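# Move the red plate from the tray onto the table

## Task

Lift the red plate out of the tray and set it down on the table so that no part of it extends beyond the yellow tape outline. Leave every other plate inside the tray, with none resting on or hanging over a tray wall, and leave the tray undisturbed in its original state. All of this must hold without the robot supporting anything. Finish by switching suction off and moving the tools away.

## Robot and tools

Robot: two arms, left_arm and right_arm, each ending in a suction-cup tool with no fingers. The controlled point on each arm is the cup point, which is the centre of the cup's rim when nothing is touching it. The cup opens along the cup point's local +z axis. About 7 cm back from the rim, the tool body and camera stick out sideways by up to roughly 8 cm, so leave room around the tool.

Frame: there is one scene frame for both arms. Its origin sits on the table surface midway between the arms. +x points out over the table, +z points up, and left_arm is on the +y side. The names left and right are labels only and do not tell you which side of an image something is on. Positions are in metres. Orientations are quaternions written w, x, y, z. Reported positions become less accurate when an arm is reaching far.

The 16-number row is used by both motion tools. It is always one list for both arms, never one list per arm. Numbers 1-8 are the left arm: x, y, z, qw, qx, qy, qz, suction. Numbers 9-16 are the same eight values for the right arm. x, y, z and the quaternion are an absolute target pose for that cup point in the scene frame, not an offset.

Suction ranges from -1 to 1. A value of 1 requests full vacuum, about 55 kPa below ambient, and smaller values request that fraction. Any value of 0.05 or less switches suction off. The setting persists, and sending 0 counts as a command, so repeat the current suction value for any arm you don't want to change. To keep an arm where it is, resend its whole last-reported pose. To hold an orientation, send the same quaternion in every row rather than copying the drifted value back from results.

execute_actions, argument actions: a list holding one item, or an empty list.
- An empty list returns the current state without moving anything.
- {"rows": [[16 numbers], ...], "steps": n} runs up to 15 control steps of 1/30 s, one row per step. The last row repeats if n exceeds the number of rows, and n defaults to 15.
- {"steps": n} with no rows is a wait of up to 300 steps. It is counted from the previous result, so your thinking time uses it up.
- Optional pictures (true/false) controls whether images are returned. They are returned by default.
- A row is rejected outright if any target lies more than 0.6 m from the arm's last reported position along any cup-point axis.

move: target is one 16-number row. speed is in m/s, from 0.002 to 0.5 with a default of 0.25, and rotation is capped at twice that in rad/s. Each cup point travels in a straight line to its pose, and both arms arrive at the same time. A move lasts 0.5 to 10 s and is cut off at 10 s even if unfinished. Suction values are applied at the start. Paths ignore obstacles and the other arm. Arms lag behind the path, can drift off it, and can overshoot the speed, especially when stretched out. Its result includes a "move:" line:
- The ending is done, off_target, moving, held or fault. If only one arm is named, the other finished normally.
- limits=paced means a pose was clipped.
- limits=held means some steps were blocked, after which the arm may move in a sudden burst.
- The result also gives each arm's distance from its pose.

wait: seconds, from 0 to 10. The robot gets nothing new while it runs.

zoom_image: camera is cam_left_wrist or cam_right_wrist, and region is [x0, y0, x1, y1] in pixels of that camera's latest 504x504 image, at most 504x504, with (0,0) at the top-left. It returns an enlarged view.

finished_scene: scene is the current scene number. It ends the scene for good, and the result says whether the job succeeded and gives the next task.

Motion limits: each control step clips the commanded pose to within 70 mm and 16 degrees of the measured pose. If both can't be met, position takes priority over orientation. Long moves with execute_actions therefore take several calls, so check the state line and send the remainder. A "Hand target" line shows where each arm is currently heading. Joint speeds are limited and need 0.5 s to build up. Elbows cannot fully straighten.

Gripping procedure:
1. Turn suction on.
2. Press the 29 mm rim flat onto a smooth area of the plate, well away from edges, holes or seams.
3. Check suction_measured. A reading near 0 means no seal. A good seal reads up to 0.15 below the commanded value and may dip by 0.04 between pump cycles. part_present reads 1 at 0.50 and above and drops to 0 below 0.45.

Under vacuum the cup compresses, so a held item sits up to about 10 mm nearer the tool. Vacuum alone can lift a light item. To release, lower the plate until it rests on the table, switch suction off, then pull back at least 15 mm. If the cup seals onto the table, switch suction off to free the tool.

Result lines:
- The state line reads left_arm: … | right_arm: …, giving each cup point's position and quaternion.
- "pose unreachable" means a clearance check altered or blocked the named arm.
- HELD marks control steps where your command was not fully sent.
- MOTOR HOT warns that a motor is heating up from holding a load, which also happens while you think. An OVER-TEMPERATURE FAULT applies the brakes until the motor cools.

Things to avoid:
- Pressing hard. The arms are stiff, so commanding even slightly beyond a firm contact can trigger a fault. A torque fault happens when a joint reaches its load limit (139 N m for waist, shoulder and elbow; 34.8 N m for the wrist joints). A force fault happens at 150 N of external force. Either fault freezes that arm for 10 s, compliantly, and cancels the rest of the call.
- Fast contact, since faster moves and deeper targets press harder.
- Letting the arms collide.
- Dropping or slamming the plate, or knocking other plates or the tray.
- Pushing anything off the table, which fails the task outright.

Occasional small external pushes may move loose items, so verify the final state.

Cameras: each wrist camera gives 504x504 fisheye images. Calibration lines give K, D and T_world_to_cam, which maps scene-frame coordinates into the camera frame. These can be slightly off: about 0.5% in focal length, 1.5 px in principal point, and 0.5 degrees or 2.5 mm in pose.

Each tool is called after "Request:" as name(argument=value, ...), one argument or row to a line, values as JSON.

## Session

Request:
execute_actions(
  actions=[],
)

Scene clock: 0.00 s of 4900.00 s.
left_arm: end_effector_position=(+0.5480, +0.5207, +0.3376) suction_measured=0.00 part_present=0 end_effector_quat_wxyz=(-0.004, -0.264, +0.965, -0.001) | right_arm: end_effector_position=(+0.4886, -0.3187, +0.3416) suction_measured=0.00 part_present=0 end_effector_quat_wxyz=(+0.001, +0.198, +0.980, +0.002)
Joint positions: left_arm=[ 0.262  0.135  0.189  0.002 -1.634  0.26 ] | right_arm=[ 0.266  0.128  0.192 -0.001 -1.631 -0.785]
Joint velocities: left_arm=[0.    0.001 0.001 0.    0.    0.   ] | right_arm=[ 0.     0.001 -0.     0.     0.001  0.   ]
Hand target (left_arm): +0.548, +0.521, +0.338; -0.004, -0.264, +0.965, -0.001
Hand target (right_arm): +0.489, -0.319, +0.342; +0.001, +0.198, +0.980, +0.002

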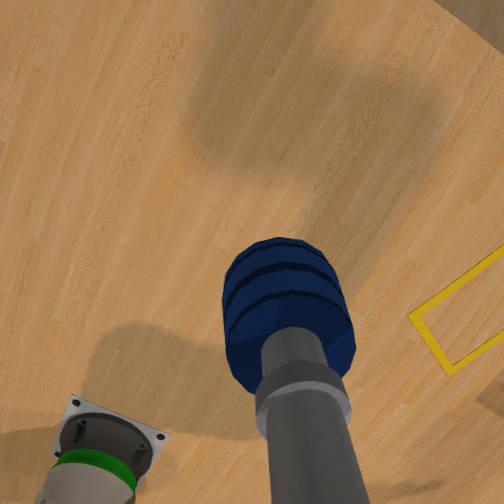

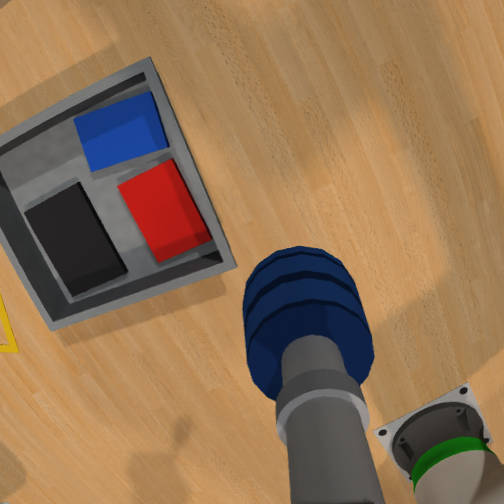

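Request:
move(
  target=[0.548,0.5207,0.3376,-0.004,-0.264,0.965,-0.001,0,0.42,-0.06,0.30,0,0.7071,0.7071,0,0],
  speed=0.4,
)

Scene clock: 5.57 s of 4900.00 s.
left_arm: end_effector_position=(+0.5480, +0.5207, +0.3376) suction_measured=0.00 part_present=0 end_effector_quat_wxyz=(-0.004, -0.264, +0.965, -0.001) | right_arm: end_effector_position=(+0.4194, -0.0603, +0.3001) suction_measured=0.00 part_present=0 end_effector_quat_wxyz=(-0.001, +0.707, +0.707, -0.000)
Joint positions: left_arm=[ 0.262  0.134  0.189  0.002 -1.634  0.261] | right_arm=[ 0.769  0.214  0.196 -0.002 -1.553 -2.459]
Joint velocities: left_arm=[-0.    -0.     0.     0.001 -0.    -0.   ] | right_arm=[ 0.001  0.     0.     0.    -0.003 -0.002]
Hand target (left_arm): +0.548, +0.521, +0.338; -0.004, -0.264, +0.965, -0.001
Hand target (right_arm): +0.419, -0.060, +0.300; -0.001, +0.707, +0.707, -0.000
Off the commanded pose (left_arm): 0.000 m, 0 deg.
Off the commanded pose (right_arm): 0.001 m, 0 deg.
After step 90, 0.63 s passed at rest.
move: done
camera_calibration (this result's frames):
cam_left_wrist: T_world_to_cam=[[0.475195, -0.879377, 0.0297773, 0.195614], [-0.823072, -0.432296, 0.368337, 0.560026], [-0.311034, -0.19954, -0.929215, 0.688758], [0, 0, 0, 1]] pos_world=[0.582214, 0.55155, 0.427902]
cam_right_wrist: T_world_to_cam=[[-0.997701, 0.0674496, -0.00664476, 0.435377], [0.0611437, 0.938031, 0.341116, -0.0552307], [0.0292411, 0.339925, -0.939998, 0.39605], [0, 0, 0, 1]] pos_world=[0.426172, -0.112185, 0.39402]

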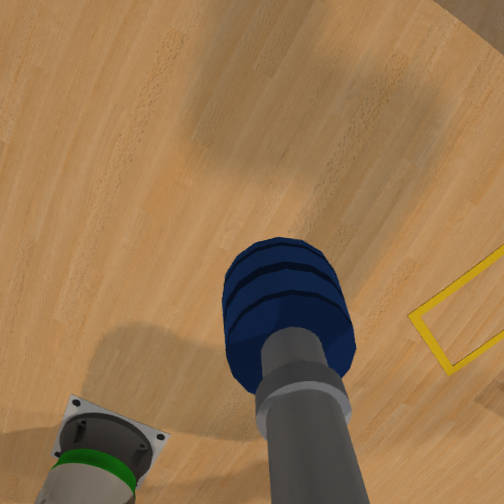

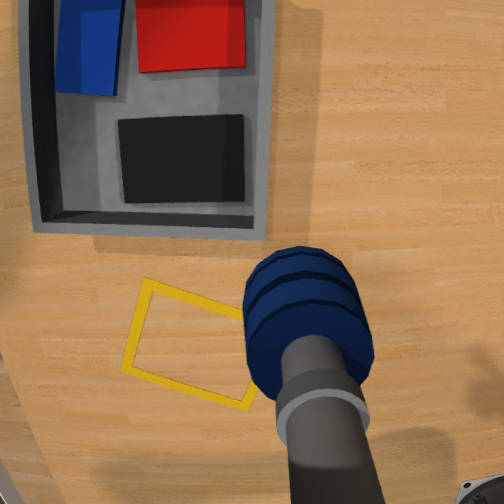

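Request:
move(
  target=[0.548,0.5207,0.3376,-0.004,-0.264,0.965,-0.001,0,0.48,-0.16,0.15,0,0.7071,0.7071,0,0],
  speed=0.4,
)

Scene clock: 13.43 s of 4900.00 s.
left_arm: end_effector_position=(+0.5480, +0.5207, +0.3376) suction_measured=0.00 part_present=0 end_effector_quat_wxyz=(-0.004, -0.264, +0.965, -0.001) | right_arm: end_effector_position=(+0.4806, -0.1595, +0.1500) suction_measured=0.00 part_present=0 end_effector_quat_wxyz=(+0.000, +0.707, +0.707, +0.000)
Joint positions: left_arm=[ 0.262  0.134  0.189  0.002 -1.634  0.261] | right_arm=[ 0.551  0.288 -0.071  0.001 -1.212 -2.241]
Joint velocities: left_arm=[-0.    -0.     0.    -0.001  0.    -0.001] | right_arm=[-0.001  0.001  0.001 -0.    -0.001 -0.   ]
Hand target (left_arm): +0.548, +0.521, +0.338; -0.004, -0.264, +0.965, -0.001
Hand target (right_arm): +0.481, -0.159, +0.150; +0.000, +0.707, +0.707, +0.000
Off the commanded pose (left_arm): 0.000 m, 0 deg.
Off the commanded pose (right_arm): 0.001 m, 0 deg.
After step 90, 3.93 s passed at rest.
move: done
camera_calibration (this result's frames):
cam_left_wrist: T_world_to_cam=[[0.475195, -0.879377, 0.0297772, 0.195614], [-0.823072, -0.432297, 0.368337, 0.560026], [-0.311034, -0.19954, -0.929215, 0.688758], [0, 0, 0, 1]] pos_world=[0.582214, 0.55155, 0.427902]
cam_right_wrist: T_world_to_cam=[[-0.997667, 0.0676656, -0.00910428, 0.502549], [0.0605632, 0.938635, 0.339554, 0.0858757], [0.0315217, 0.33821, -0.940542, 0.285595], [0, 0, 0, 1]] pos_world=[0.487173, -0.211203, 0.244031]

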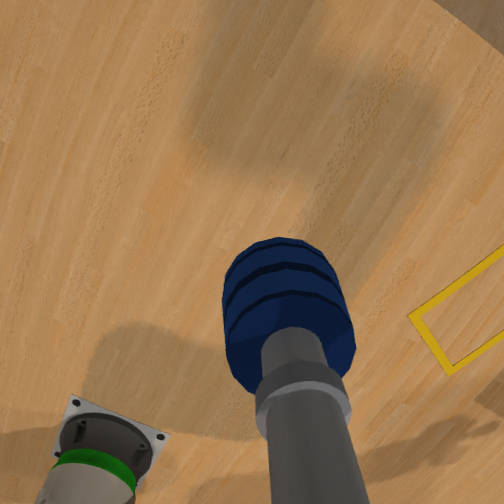

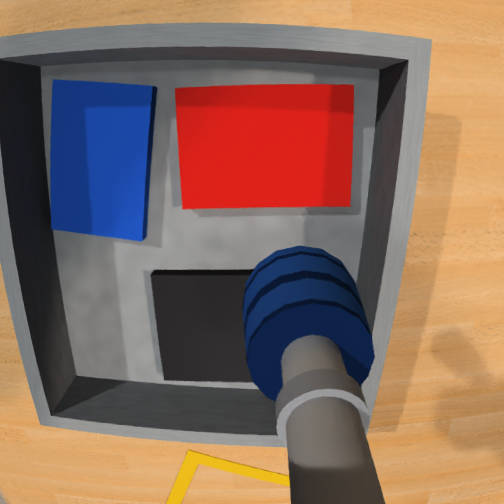

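Request:
move(
  target=[0.548,0.5207,0.3376,-0.004,-0.264,0.965,-0.001,0,0.481,-0.191,0.04,0,0.7071,0.7071,0,0],
)

Request:
move(
  target=[0.548,0.5207,0.3376,-0.004,-0.264,0.965,-0.001,0,0.481,-0.191,0.014,0,0.7071,0.7071,0,1],
  speed=0.03,
)

Scene clock: 19.50 s of 4900.00 s.
left_arm: end_effector_position=(+0.5480, +0.5207, +0.3376) suction_measured=0.00 part_present=0 end_effector_quat_wxyz=(-0.004, -0.264, +0.965, -0.001) | right_arm: end_effector_position=(+0.4814, -0.1909, +0.0400) suction_measured=0.00 part_present=0 end_effector_quat_wxyz=(+0.000, +0.707, +0.707, -0.000)
Joint positions: left_arm=[ 0.262  0.134  0.189  0.002 -1.634  0.261] | right_arm=[ 0.5    0.389 -0.223  0.    -0.959 -2.191]
Joint velocities: left_arm=[ 0.001  0.     0.    -0.     0.     0.001] | right_arm=[-0.    -0.001 -0.     0.001  0.001  0.002]
Hand target (left_arm): +0.548, +0.521, +0.338; -0.004, -0.264, +0.965, -0.001
Hand target (right_arm): +0.481, -0.191, +0.040; +0.000, +0.707, +0.707, +0.000
Off the commanded pose (left_arm): 0.000 m, 0 deg.
Off the commanded pose (right_arm): 0.000 m, 0 deg.
After step 90, 2.23 s passed at rest.
move: done
camera_calibration (this result's frames):
cam_left_wrist: T_world_to_cam=[[0.475195, -0.879377, 0.0297771, 0.195614], [-0.823072, -0.432297, 0.368337, 0.560026], [-0.311034, -0.19954, -0.929215, 0.688758], [0, 0, 0, 1]] pos_world=[0.582214, 0.55155, 0.427902]
cam_right_wrist: T_world_to_cam=[[-0.997678, 0.0675841, -0.00847349, 0.50437], [0.0606929, 0.938549, 0.339767, 0.15254], [0.0309156, 0.338464, -0.940471, 0.193013], [0, 0, 0, 1]] pos_world=[0.487974, -0.242581, 0.133969]

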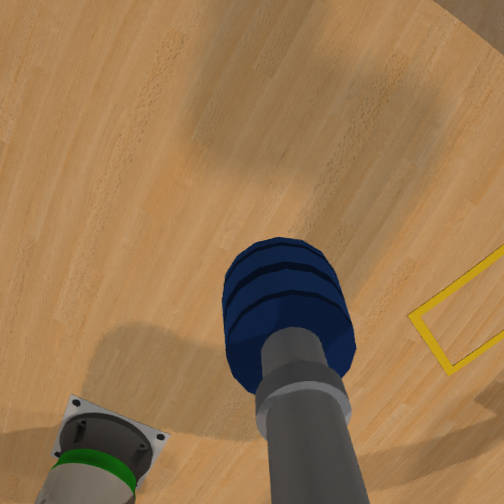

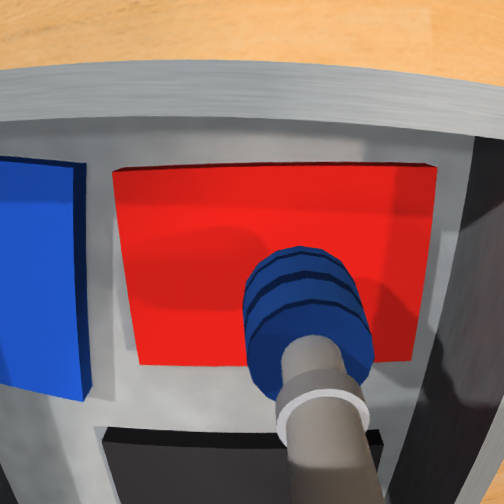

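Scene clock: 20.60 s of 4900.00 s.
left_arm: end_effector_position=(+0.5480, +0.5207, +0.3376) suction_measured=0.00 part_present=0 end_effector_quat_wxyz=(-0.004, -0.264, +0.965, -0.001) | right_arm: end_effector_position=(+0.4811, -0.1910, +0.0140) suction_measured=0.30 part_present=0 end_effector_quat_wxyz=(+0.000, +0.707, +0.707, +0.000)
Joint positions: left_arm=[ 0.262  0.134  0.189  0.002 -1.634  0.261] | right_arm=[ 0.5    0.427 -0.242  0.    -0.902 -2.191]
Joint velocities: left_arm=[-0.    -0.    -0.    -0.001  0.     0.001] | right_arm=[-0.    -0.001 -0.    -0.     0.     0.001]
Hand target (left_arm): +0.548, +0.521, +0.338; -0.004, -0.264, +0.965, -0.001
Hand target (right_arm): +0.481, -0.191, +0.014; +0.000, +0.707, +0.707, -0.000
Off the commanded pose (left_arm): 0.000 m, 0 deg.
Off the commanded pose (right_arm): 0.000 m, 0 deg.
move: done
camera_calibration (this result's frames):
cam_left_wrist: T_world_to_cam=[[0.475195, -0.879377, 0.0297772, 0.195614], [-0.823072, -0.432296, 0.368337, 0.560025], [-0.311034, -0.199541, -0.929215, 0.688758], [0, 0, 0, 1]] pos_world=[0.582214, 0.55155, 0.427902]
cam_right_wrist: T_world_to_cam=[[-0.997691, 0.0674043, -0.00828062, 0.503844], [0.0605816, 0.938473, 0.339997, 0.161509], [0.0306884, 0.338711, -0.94039, 0.168794], [0, 0, 0, 1]] pos_world=[0.487716, -0.242706, 0.107991]

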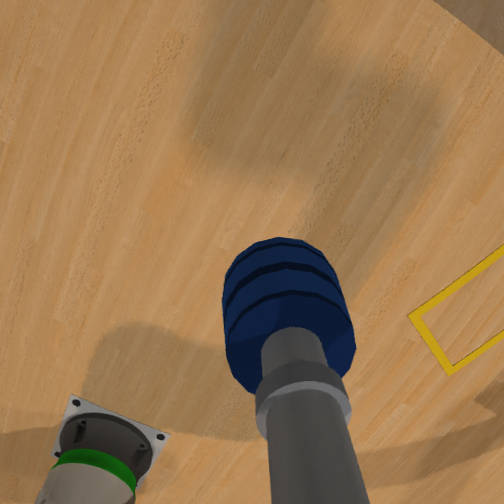

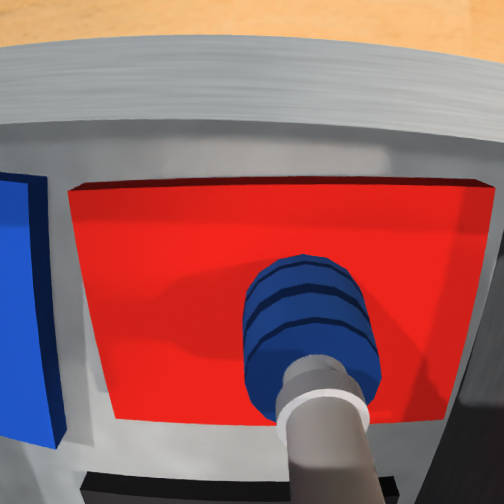

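Request:
move(
  target=[0.548,0.5207,0.3376,-0.004,-0.264,0.965,-0.001,0,0.481,-0.191,0.10,0,0.7071,0.7071,0,1],
  speed=0.12,
)

Request:
move(
  target=[0.548,0.5207,0.3376,-0.004,-0.264,0.965,-0.001,0,0.50,0.144,0.10,0,0.829,0.559,0,1],
)

Request:
move(
  target=[0.548,0.5207,0.3376,-0.004,-0.264,0.965,-0.001,0,0.50,0.144,0.03,0,0.829,0.559,0,1],
  speed=0.12,
)

Scene clock: 24.73 s of 4900.00 s.
left_arm: end_effector_position=(+0.5480, +0.5207, +0.3376) suction_measured=0.00 part_present=0 end_effector_quat_wxyz=(-0.004, -0.264, +0.965, -0.001) | right_arm: end_effector_position=(+0.4808, -0.1911, +0.1000) suction_measured=0.99 part_present=1 end_effector_quat_wxyz=(-0.000, +0.707, +0.707, -0.000)
Joint positions: left_arm=[ 0.262  0.134  0.189  0.002 -1.634  0.261] | right_arm=[ 0.5    0.31  -0.169 -0.    -1.092 -2.19 ]
Joint velocities: left_arm=[-0.    -0.     0.001 -0.002 -0.001 -0.001] | right_arm=[-0.    -0.     0.     0.    -0.001 -0.003]
Hand target (left_arm): +0.548, +0.521, +0.338; -0.004, -0.264, +0.965, -0.001
Hand target (right_arm): +0.481, -0.191, +0.100; -0.000, +0.707, +0.707, +0.000
Off the commanded pose (left_arm): 0.000 m, 0 deg.
Off the commanded pose (right_arm): 0.000 m, 0 deg.
move: done
camera_calibration (this result's frames):
cam_left_wrist: T_world_to_cam=[[0.475195, -0.879377, 0.0297772, 0.195614], [-0.823072, -0.432297, 0.368337, 0.560026], [-0.311034, -0.19954, -0.929215, 0.688758], [0, 0, 0, 1]] pos_world=[0.582214, 0.55155, 0.427902]
cam_right_wrist: T_world_to_cam=[[-0.997709, 0.0671556, -0.00813524, 0.504206], [0.0603942, 0.938455, 0.34008, 0.13254], [0.0304729, 0.33881, -0.940361, 0.249801], [0, 0, 0, 1]] pos_world=[0.487435, -0.242878, 0.193931]

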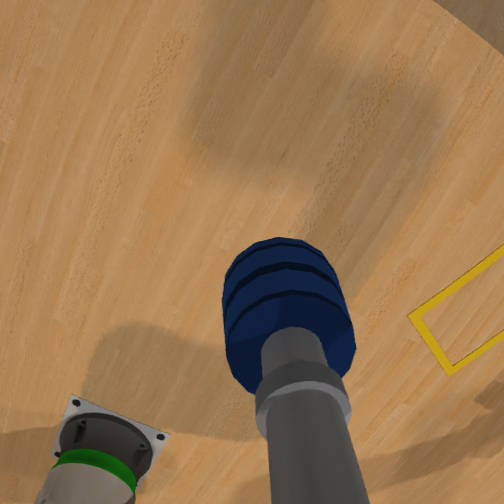

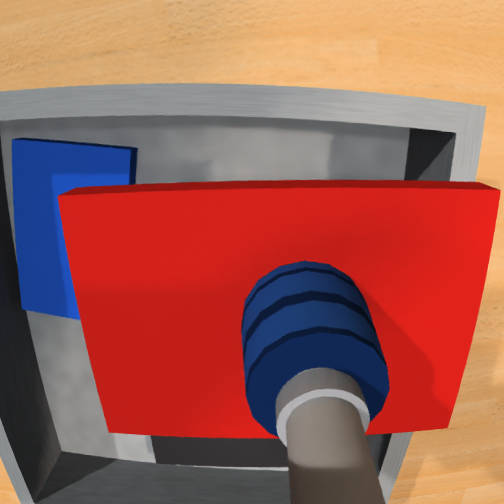

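Scene clock: 26.53 s of 4900.00 s.
left_arm: end_effector_position=(+0.5480, +0.5207, +0.3376) suction_measured=0.00 part_present=0 end_effector_quat_wxyz=(-0.004, -0.264, +0.965, -0.001) | right_arm: end_effector_position=(+0.4988, +0.1442, +0.1007) suction_measured=0.99 part_present=1 end_effector_quat_wxyz=(-0.001, +0.829, +0.559, -0.000)
Joint positions: left_arm=[ 0.262  0.134  0.189  0.002 -1.634  0.261] | right_arm=[ 0.862  0.808  0.597 -0.002 -1.36  -2.936]
Joint velocities: left_arm=[-0.     0.    -0.001  0.     0.     0.001] | right_arm=[ 0.     0.001  0.001  0.    -0.    -0.   ]
Hand target (left_arm): +0.548, +0.521, +0.338; -0.004, -0.264, +0.965, -0.001
Hand target (right_arm): +0.499, +0.144, +0.101; -0.001, +0.829, +0.559, -0.000
Off the commanded pose (left_arm): 0.000 m, 0 deg.
Off the commanded pose (right_arm): 0.001 m, 0 deg.
move: done
camera_calibration (this result's frames):
cam_left_wrist: T_world_to_cam=[[0.475195, -0.879377, 0.0297771, 0.195614], [-0.823072, -0.432297, 0.368337, 0.560025], [-0.311034, -0.19954, -0.929215, 0.688758], [0, 0, 0, 1]] pos_world=[0.582214, 0.55155, 0.427902]
cam_right_wrist: T_world_to_cam=[[-0.899928, 0.435986, -0.00672732, 0.397621], [0.407951, 0.84731, 0.340062, -0.343698], [0.153962, 0.303287, -0.940379, 0.0798418], [0, 0, 0, 1]] pos_world=[0.48575, 0.0936467, 0.194635]

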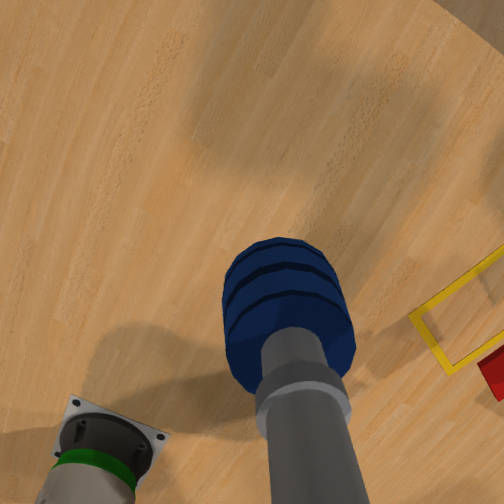

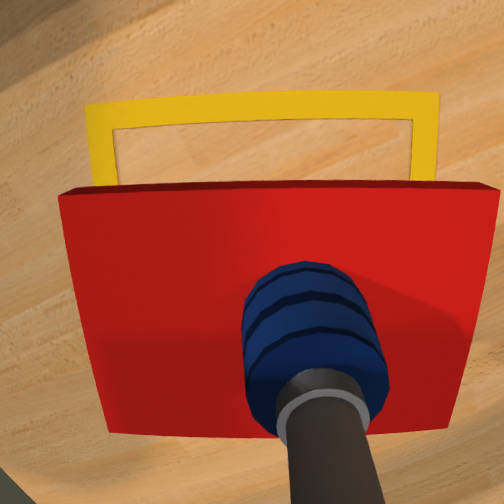

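Scene clock: 27.43 s of 4900.00 s.
left_arm: end_effector_position=(+0.5480, +0.5207, +0.3376) suction_measured=0.00 part_present=0 end_effector_quat_wxyz=(-0.004, -0.264, +0.965, -0.001) | right_arm: end_effector_position=(+0.5002, +0.1442, +0.0300) suction_measured=0.99 part_present=1 end_effector_quat_wxyz=(+0.000, +0.829, +0.559, +0.000)
Joint positions: left_arm=[ 0.262  0.134  0.189  0.002 -1.634  0.261] | right_arm=[ 0.861  0.865  0.526  0.    -1.231 -2.936]
Joint velocities: left_arm=[ 0.    -0.     0.001  0.001 -0.001 -0.   ] | right_arm=[-0.001  0.001  0.    -0.    -0.     0.001]
Hand target (left_arm): +0.548, +0.521, +0.338; -0.004, -0.264, +0.965, -0.001
Hand target (right_arm): +0.500, +0.144, +0.030; +0.000, +0.829, +0.559, +0.000
Off the commanded pose (left_arm): 0.000 m, 0 deg.
Off the commanded pose (right_arm): 0.000 m, 0 deg.
move: done
camera_calibration (this result's frames):
cam_left_wrist: T_world_to_cam=[[0.475195, -0.879377, 0.0297771, 0.195614], [-0.823072, -0.432297, 0.368337, 0.560025], [-0.311034, -0.19954, -0.929215, 0.688758], [0, 0, 0, 1]] pos_world=[0.582214, 0.55155, 0.427902]
cam_right_wrist: T_world_to_cam=[[-0.899678, 0.436473, -0.00838192, 0.398203], [0.407917, 0.847346, 0.340012, -0.32019], [0.155508, 0.302482, -0.940384, 0.01257], [0, 0, 0, 1]] pos_world=[0.486911, 0.0937044, 0.124027]

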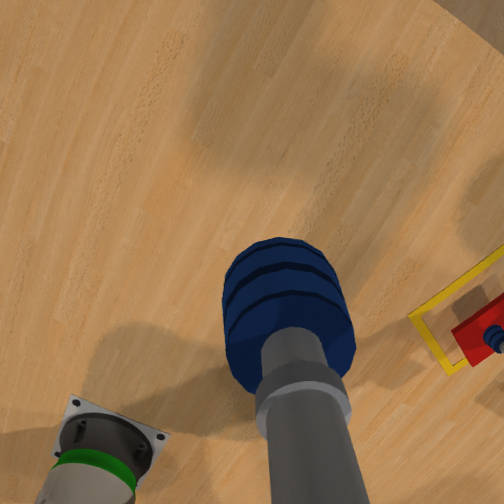

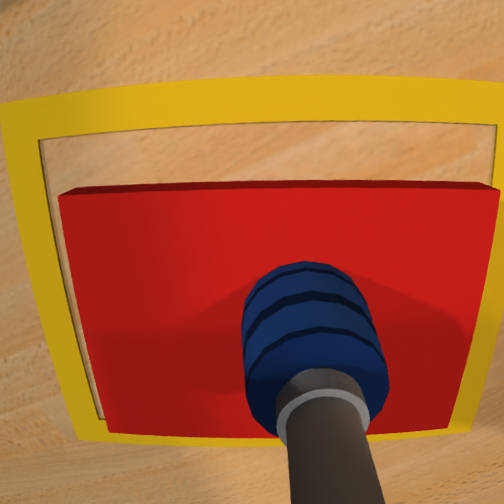

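Request:
move(
  target=[0.548,0.5207,0.3376,-0.004,-0.264,0.965,-0.001,0,0.50,0.144,0.004,0,0.829,0.559,0,1],
  speed=0.03,
)

Request:
execute_actions(
  actions=[
    {"rows":[[0.548,0.5207,0.3376,-0.004,-0.264,0.965,-0.001,0,0.50,0.144,0.004,0,0.829,0.559,0,0]]},
  ],
)

Request:
move(
  target=[0.548,0.5207,0.3376,-0.004,-0.264,0.965,-0.001,0,0.49,0.12,0.17,0,0.829,0.559,0,0],
)

Scene clock: 31.43 s of 4900.00 s.
left_arm: end_effector_position=(+0.5480, +0.5207, +0.3376) suction_measured=0.00 part_present=0 end_effector_quat_wxyz=(-0.004, -0.264, +0.965, -0.001) | right_arm: end_effector_position=(+0.5000, +0.1441, +0.0040) suction_measured=0.99 part_present=1 end_effector_quat_wxyz=(-0.000, +0.829, +0.559, +0.000)
Joint positions: left_arm=[ 0.262  0.134  0.189  0.002 -1.634  0.261] | right_arm=[ 0.861  0.891  0.506 -0.    -1.186 -2.936]
Joint velocities: left_arm=[ 0.     0.    -0.001 -0.001 -0.    -0.   ] | right_arm=[ 0.     0.001 -0.     0.001  0.001  0.   ]
Hand target (left_arm): +0.548, +0.521, +0.338; -0.004, -0.264, +0.965, -0.001
Hand target (right_arm): +0.500, +0.144, +0.004; +0.000, +0.829, +0.559, +0.000
Off the commanded pose (left_arm): 0.000 m, 0 deg.
Off the commanded pose (right_arm): 0.000 m, 0 deg.
move: done
camera_calibration (this result's frames):
cam_left_wrist: T_world_to_cam=[[0.475195, -0.879377, 0.0297772, 0.195614], [-0.823072, -0.432296, 0.368337, 0.560025], [-0.311034, -0.19954, -0.929215, 0.688758], [0, 0, 0, 1]] pos_world=[0.582214, 0.55155, 0.427902]
cam_right_wrist: T_world_to_cam=[[-0.899679, 0.436474, -0.00824473, 0.397928], [0.407957, 0.847322, 0.340025, -0.311232], [0.155398, 0.30255, -0.94038, -0.011816], [0, 0, 0, 1]] pos_world=[0.486813, 0.0936031, 0.0979956]

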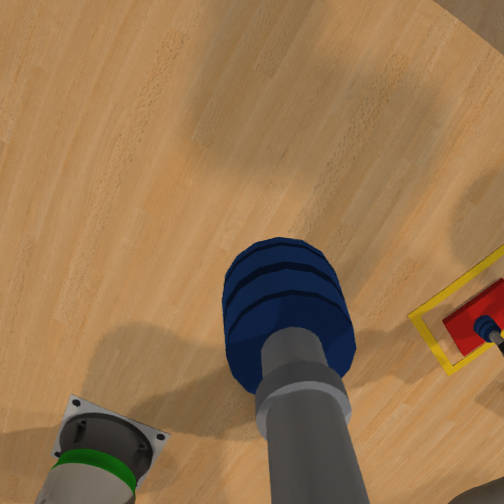

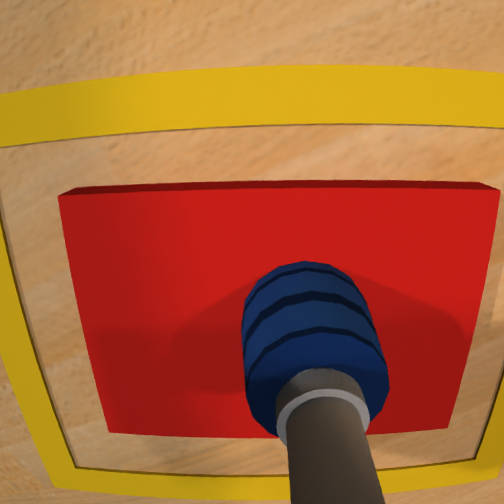

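Scene clock: 31.93 s of 4900.00 s.
left_arm: end_effector_position=(+0.5480, +0.5207, +0.3376) suction_measured=0.00 part_present=0 end_effector_quat_wxyz=(-0.004, -0.264, +0.965, -0.001) | right_arm: end_effector_position=(+0.5000, +0.1440, +0.0040) suction_measured=0.00 part_present=0 end_effector_quat_wxyz=(-0.000, +0.829, +0.559, -0.000)
Joint positions: left_arm=[ 0.262  0.134  0.189  0.002 -1.634  0.261] | right_arm=[ 0.861  0.891  0.506 -0.    -1.186 -2.936]
Joint velocities: left_arm=[ 0.     0.     0.     0.    -0.    -0.001] | right_arm=[-0.    -0.002  0.     0.     0.001 -0.001]
Hand target (left_arm): +0.548, +0.521, +0.338; -0.004, -0.264, +0.965, -0.001
Hand target (right_arm): +0.500, +0.144, +0.004; -0.000, +0.829, +0.559, -0.000
Off the commanded pose (left_arm): 0.000 m, 0 deg.
Off the commanded pose (right_arm): 0.000 m, 0 deg.
Steps of this call (steps 1 to 15: all 15 steps of this action). Readings (end_effector_position | what the end effector reports):
1: left_arm (+0.5480, +0.5207, +0.3376) | right_arm (+0.5000, +0.1441, +0.0040) | left_arm suction_measured=0.00 part_present=0 | right_arm suction_measured=0.18 part_present=0
2: left_arm (+0.5480, +0.5207, +0.3376) | right_arm (+0.5000, +0.1440, +0.0040) | left_arm suction_measured=0.00 part_present=0 | right_arm suction_measured=0.00 part_present=0
4: left_arm (+0.5480, +0.5207, +0.3376) | right_arm (+0.5000, +0.1440, +0.0039) | left_arm suction_measured=0.00 part_present=0 | right_arm suction_measured=0.00 part_present=0
8: left_arm (+0.5480, +0.5207, +0.3376) | right_arm (+0.5000, +0.1440, +0.0040) | left_arm suction_measured=0.00 part_present=0 | right_arm suction_measured=0.00 part_present=0
15: the state above
camera_calibration (this result's frames):
cam_left_wrist: T_world_to_cam=[[0.475195, -0.879377, 0.0297771, 0.195614], [-0.823072, -0.432297, 0.368337, 0.560025], [-0.311034, -0.19954, -0.929215, 0.688758], [0, 0, 0, 1]] pos_world=[0.582214, 0.55155, 0.427902]
cam_right_wrist: T_world_to_cam=[[-0.899703, 0.436424, -0.00824027, 0.397935], [0.407917, 0.847354, 0.339994, -0.311128], [0.155364, 0.302532, -0.940391, -0.0117881], [0, 0, 0, 1]] pos_world=[0.486769, 0.0935332, 0.0979754]

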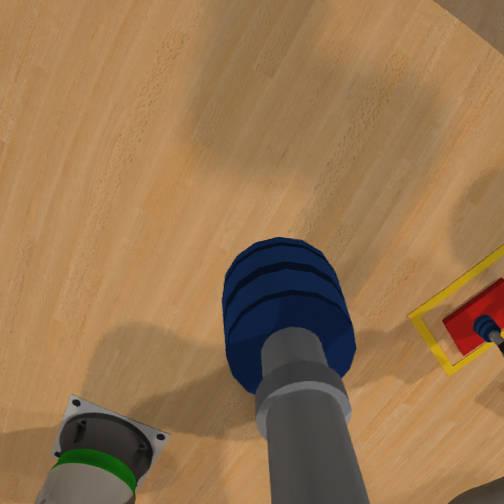

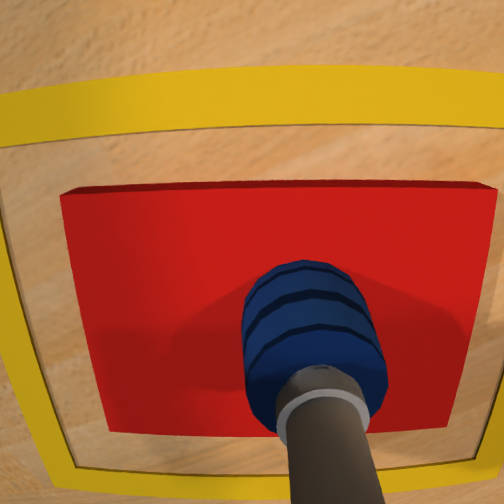

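Scene clock: 33.23 s of 4900.00 s.
left_arm: end_effector_position=(+0.5480, +0.5207, +0.3376) suction_measured=0.00 part_present=0 end_effector_quat_wxyz=(-0.004, -0.264, +0.965, -0.001) | right_arm: end_effector_position=(+0.4898, +0.1196, +0.1698) suction_measured=0.00 part_present=0 end_effector_quat_wxyz=(-0.000, +0.829, +0.559, -0.000)
Joint positions: left_arm=[ 0.262  0.134  0.189  0.002 -1.634  0.261] | right_arm=[ 0.854  0.704  0.587 -0.    -1.454 -2.928]
Joint velocities: left_arm=[-0.     0.    -0.001 -0.    -0.     0.   ] | right_arm=[-0.     0.     0.001 -0.    -0.001  0.   ]
Hand target (left_arm): +0.548, +0.521, +0.338; -0.004, -0.264, +0.965, -0.001
Hand target (right_arm): +0.490, +0.120, +0.170; -0.000, +0.829, +0.559, -0.000
Off the commanded pose (left_arm): 0.000 m, 0 deg.
Off the commanded pose (right_arm): 0.001 m, 0 deg.
move: done
camera_calibration (this result's frames):
cam_left_wrist: T_world_to_cam=[[0.475195, -0.879377, 0.0297772, 0.195614], [-0.823072, -0.432297, 0.368337, 0.560026], [-0.311034, -0.19954, -0.929215, 0.688758], [0, 0, 0, 1]] pos_world=[0.582214, 0.55155, 0.427902]
cam_right_wrist: T_world_to_cam=[[-0.899845, 0.436132, -0.00820354, 0.400858], [0.407666, 0.847507, 0.339913, -0.342515], [0.155199, 0.302525, -0.940421, 0.153242], [0, 0, 0, 1]] pos_world=[0.476558, 0.0690974, 0.263826]

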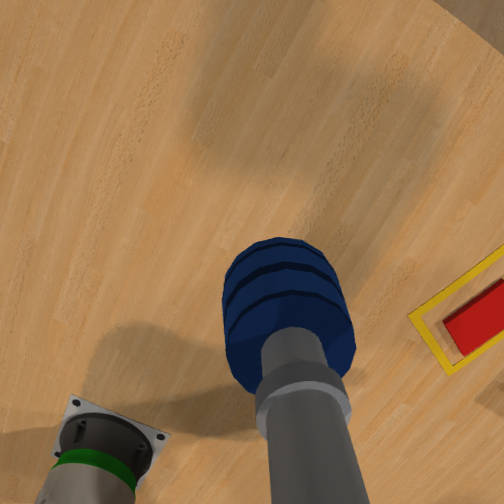

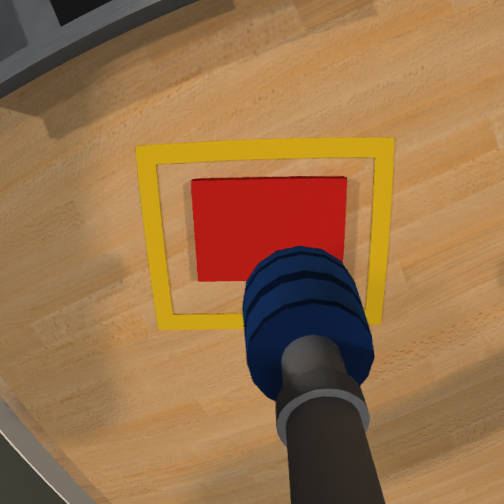

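Request:
finished_scene(
  scene=1,
)

The scene is finished: the task was done.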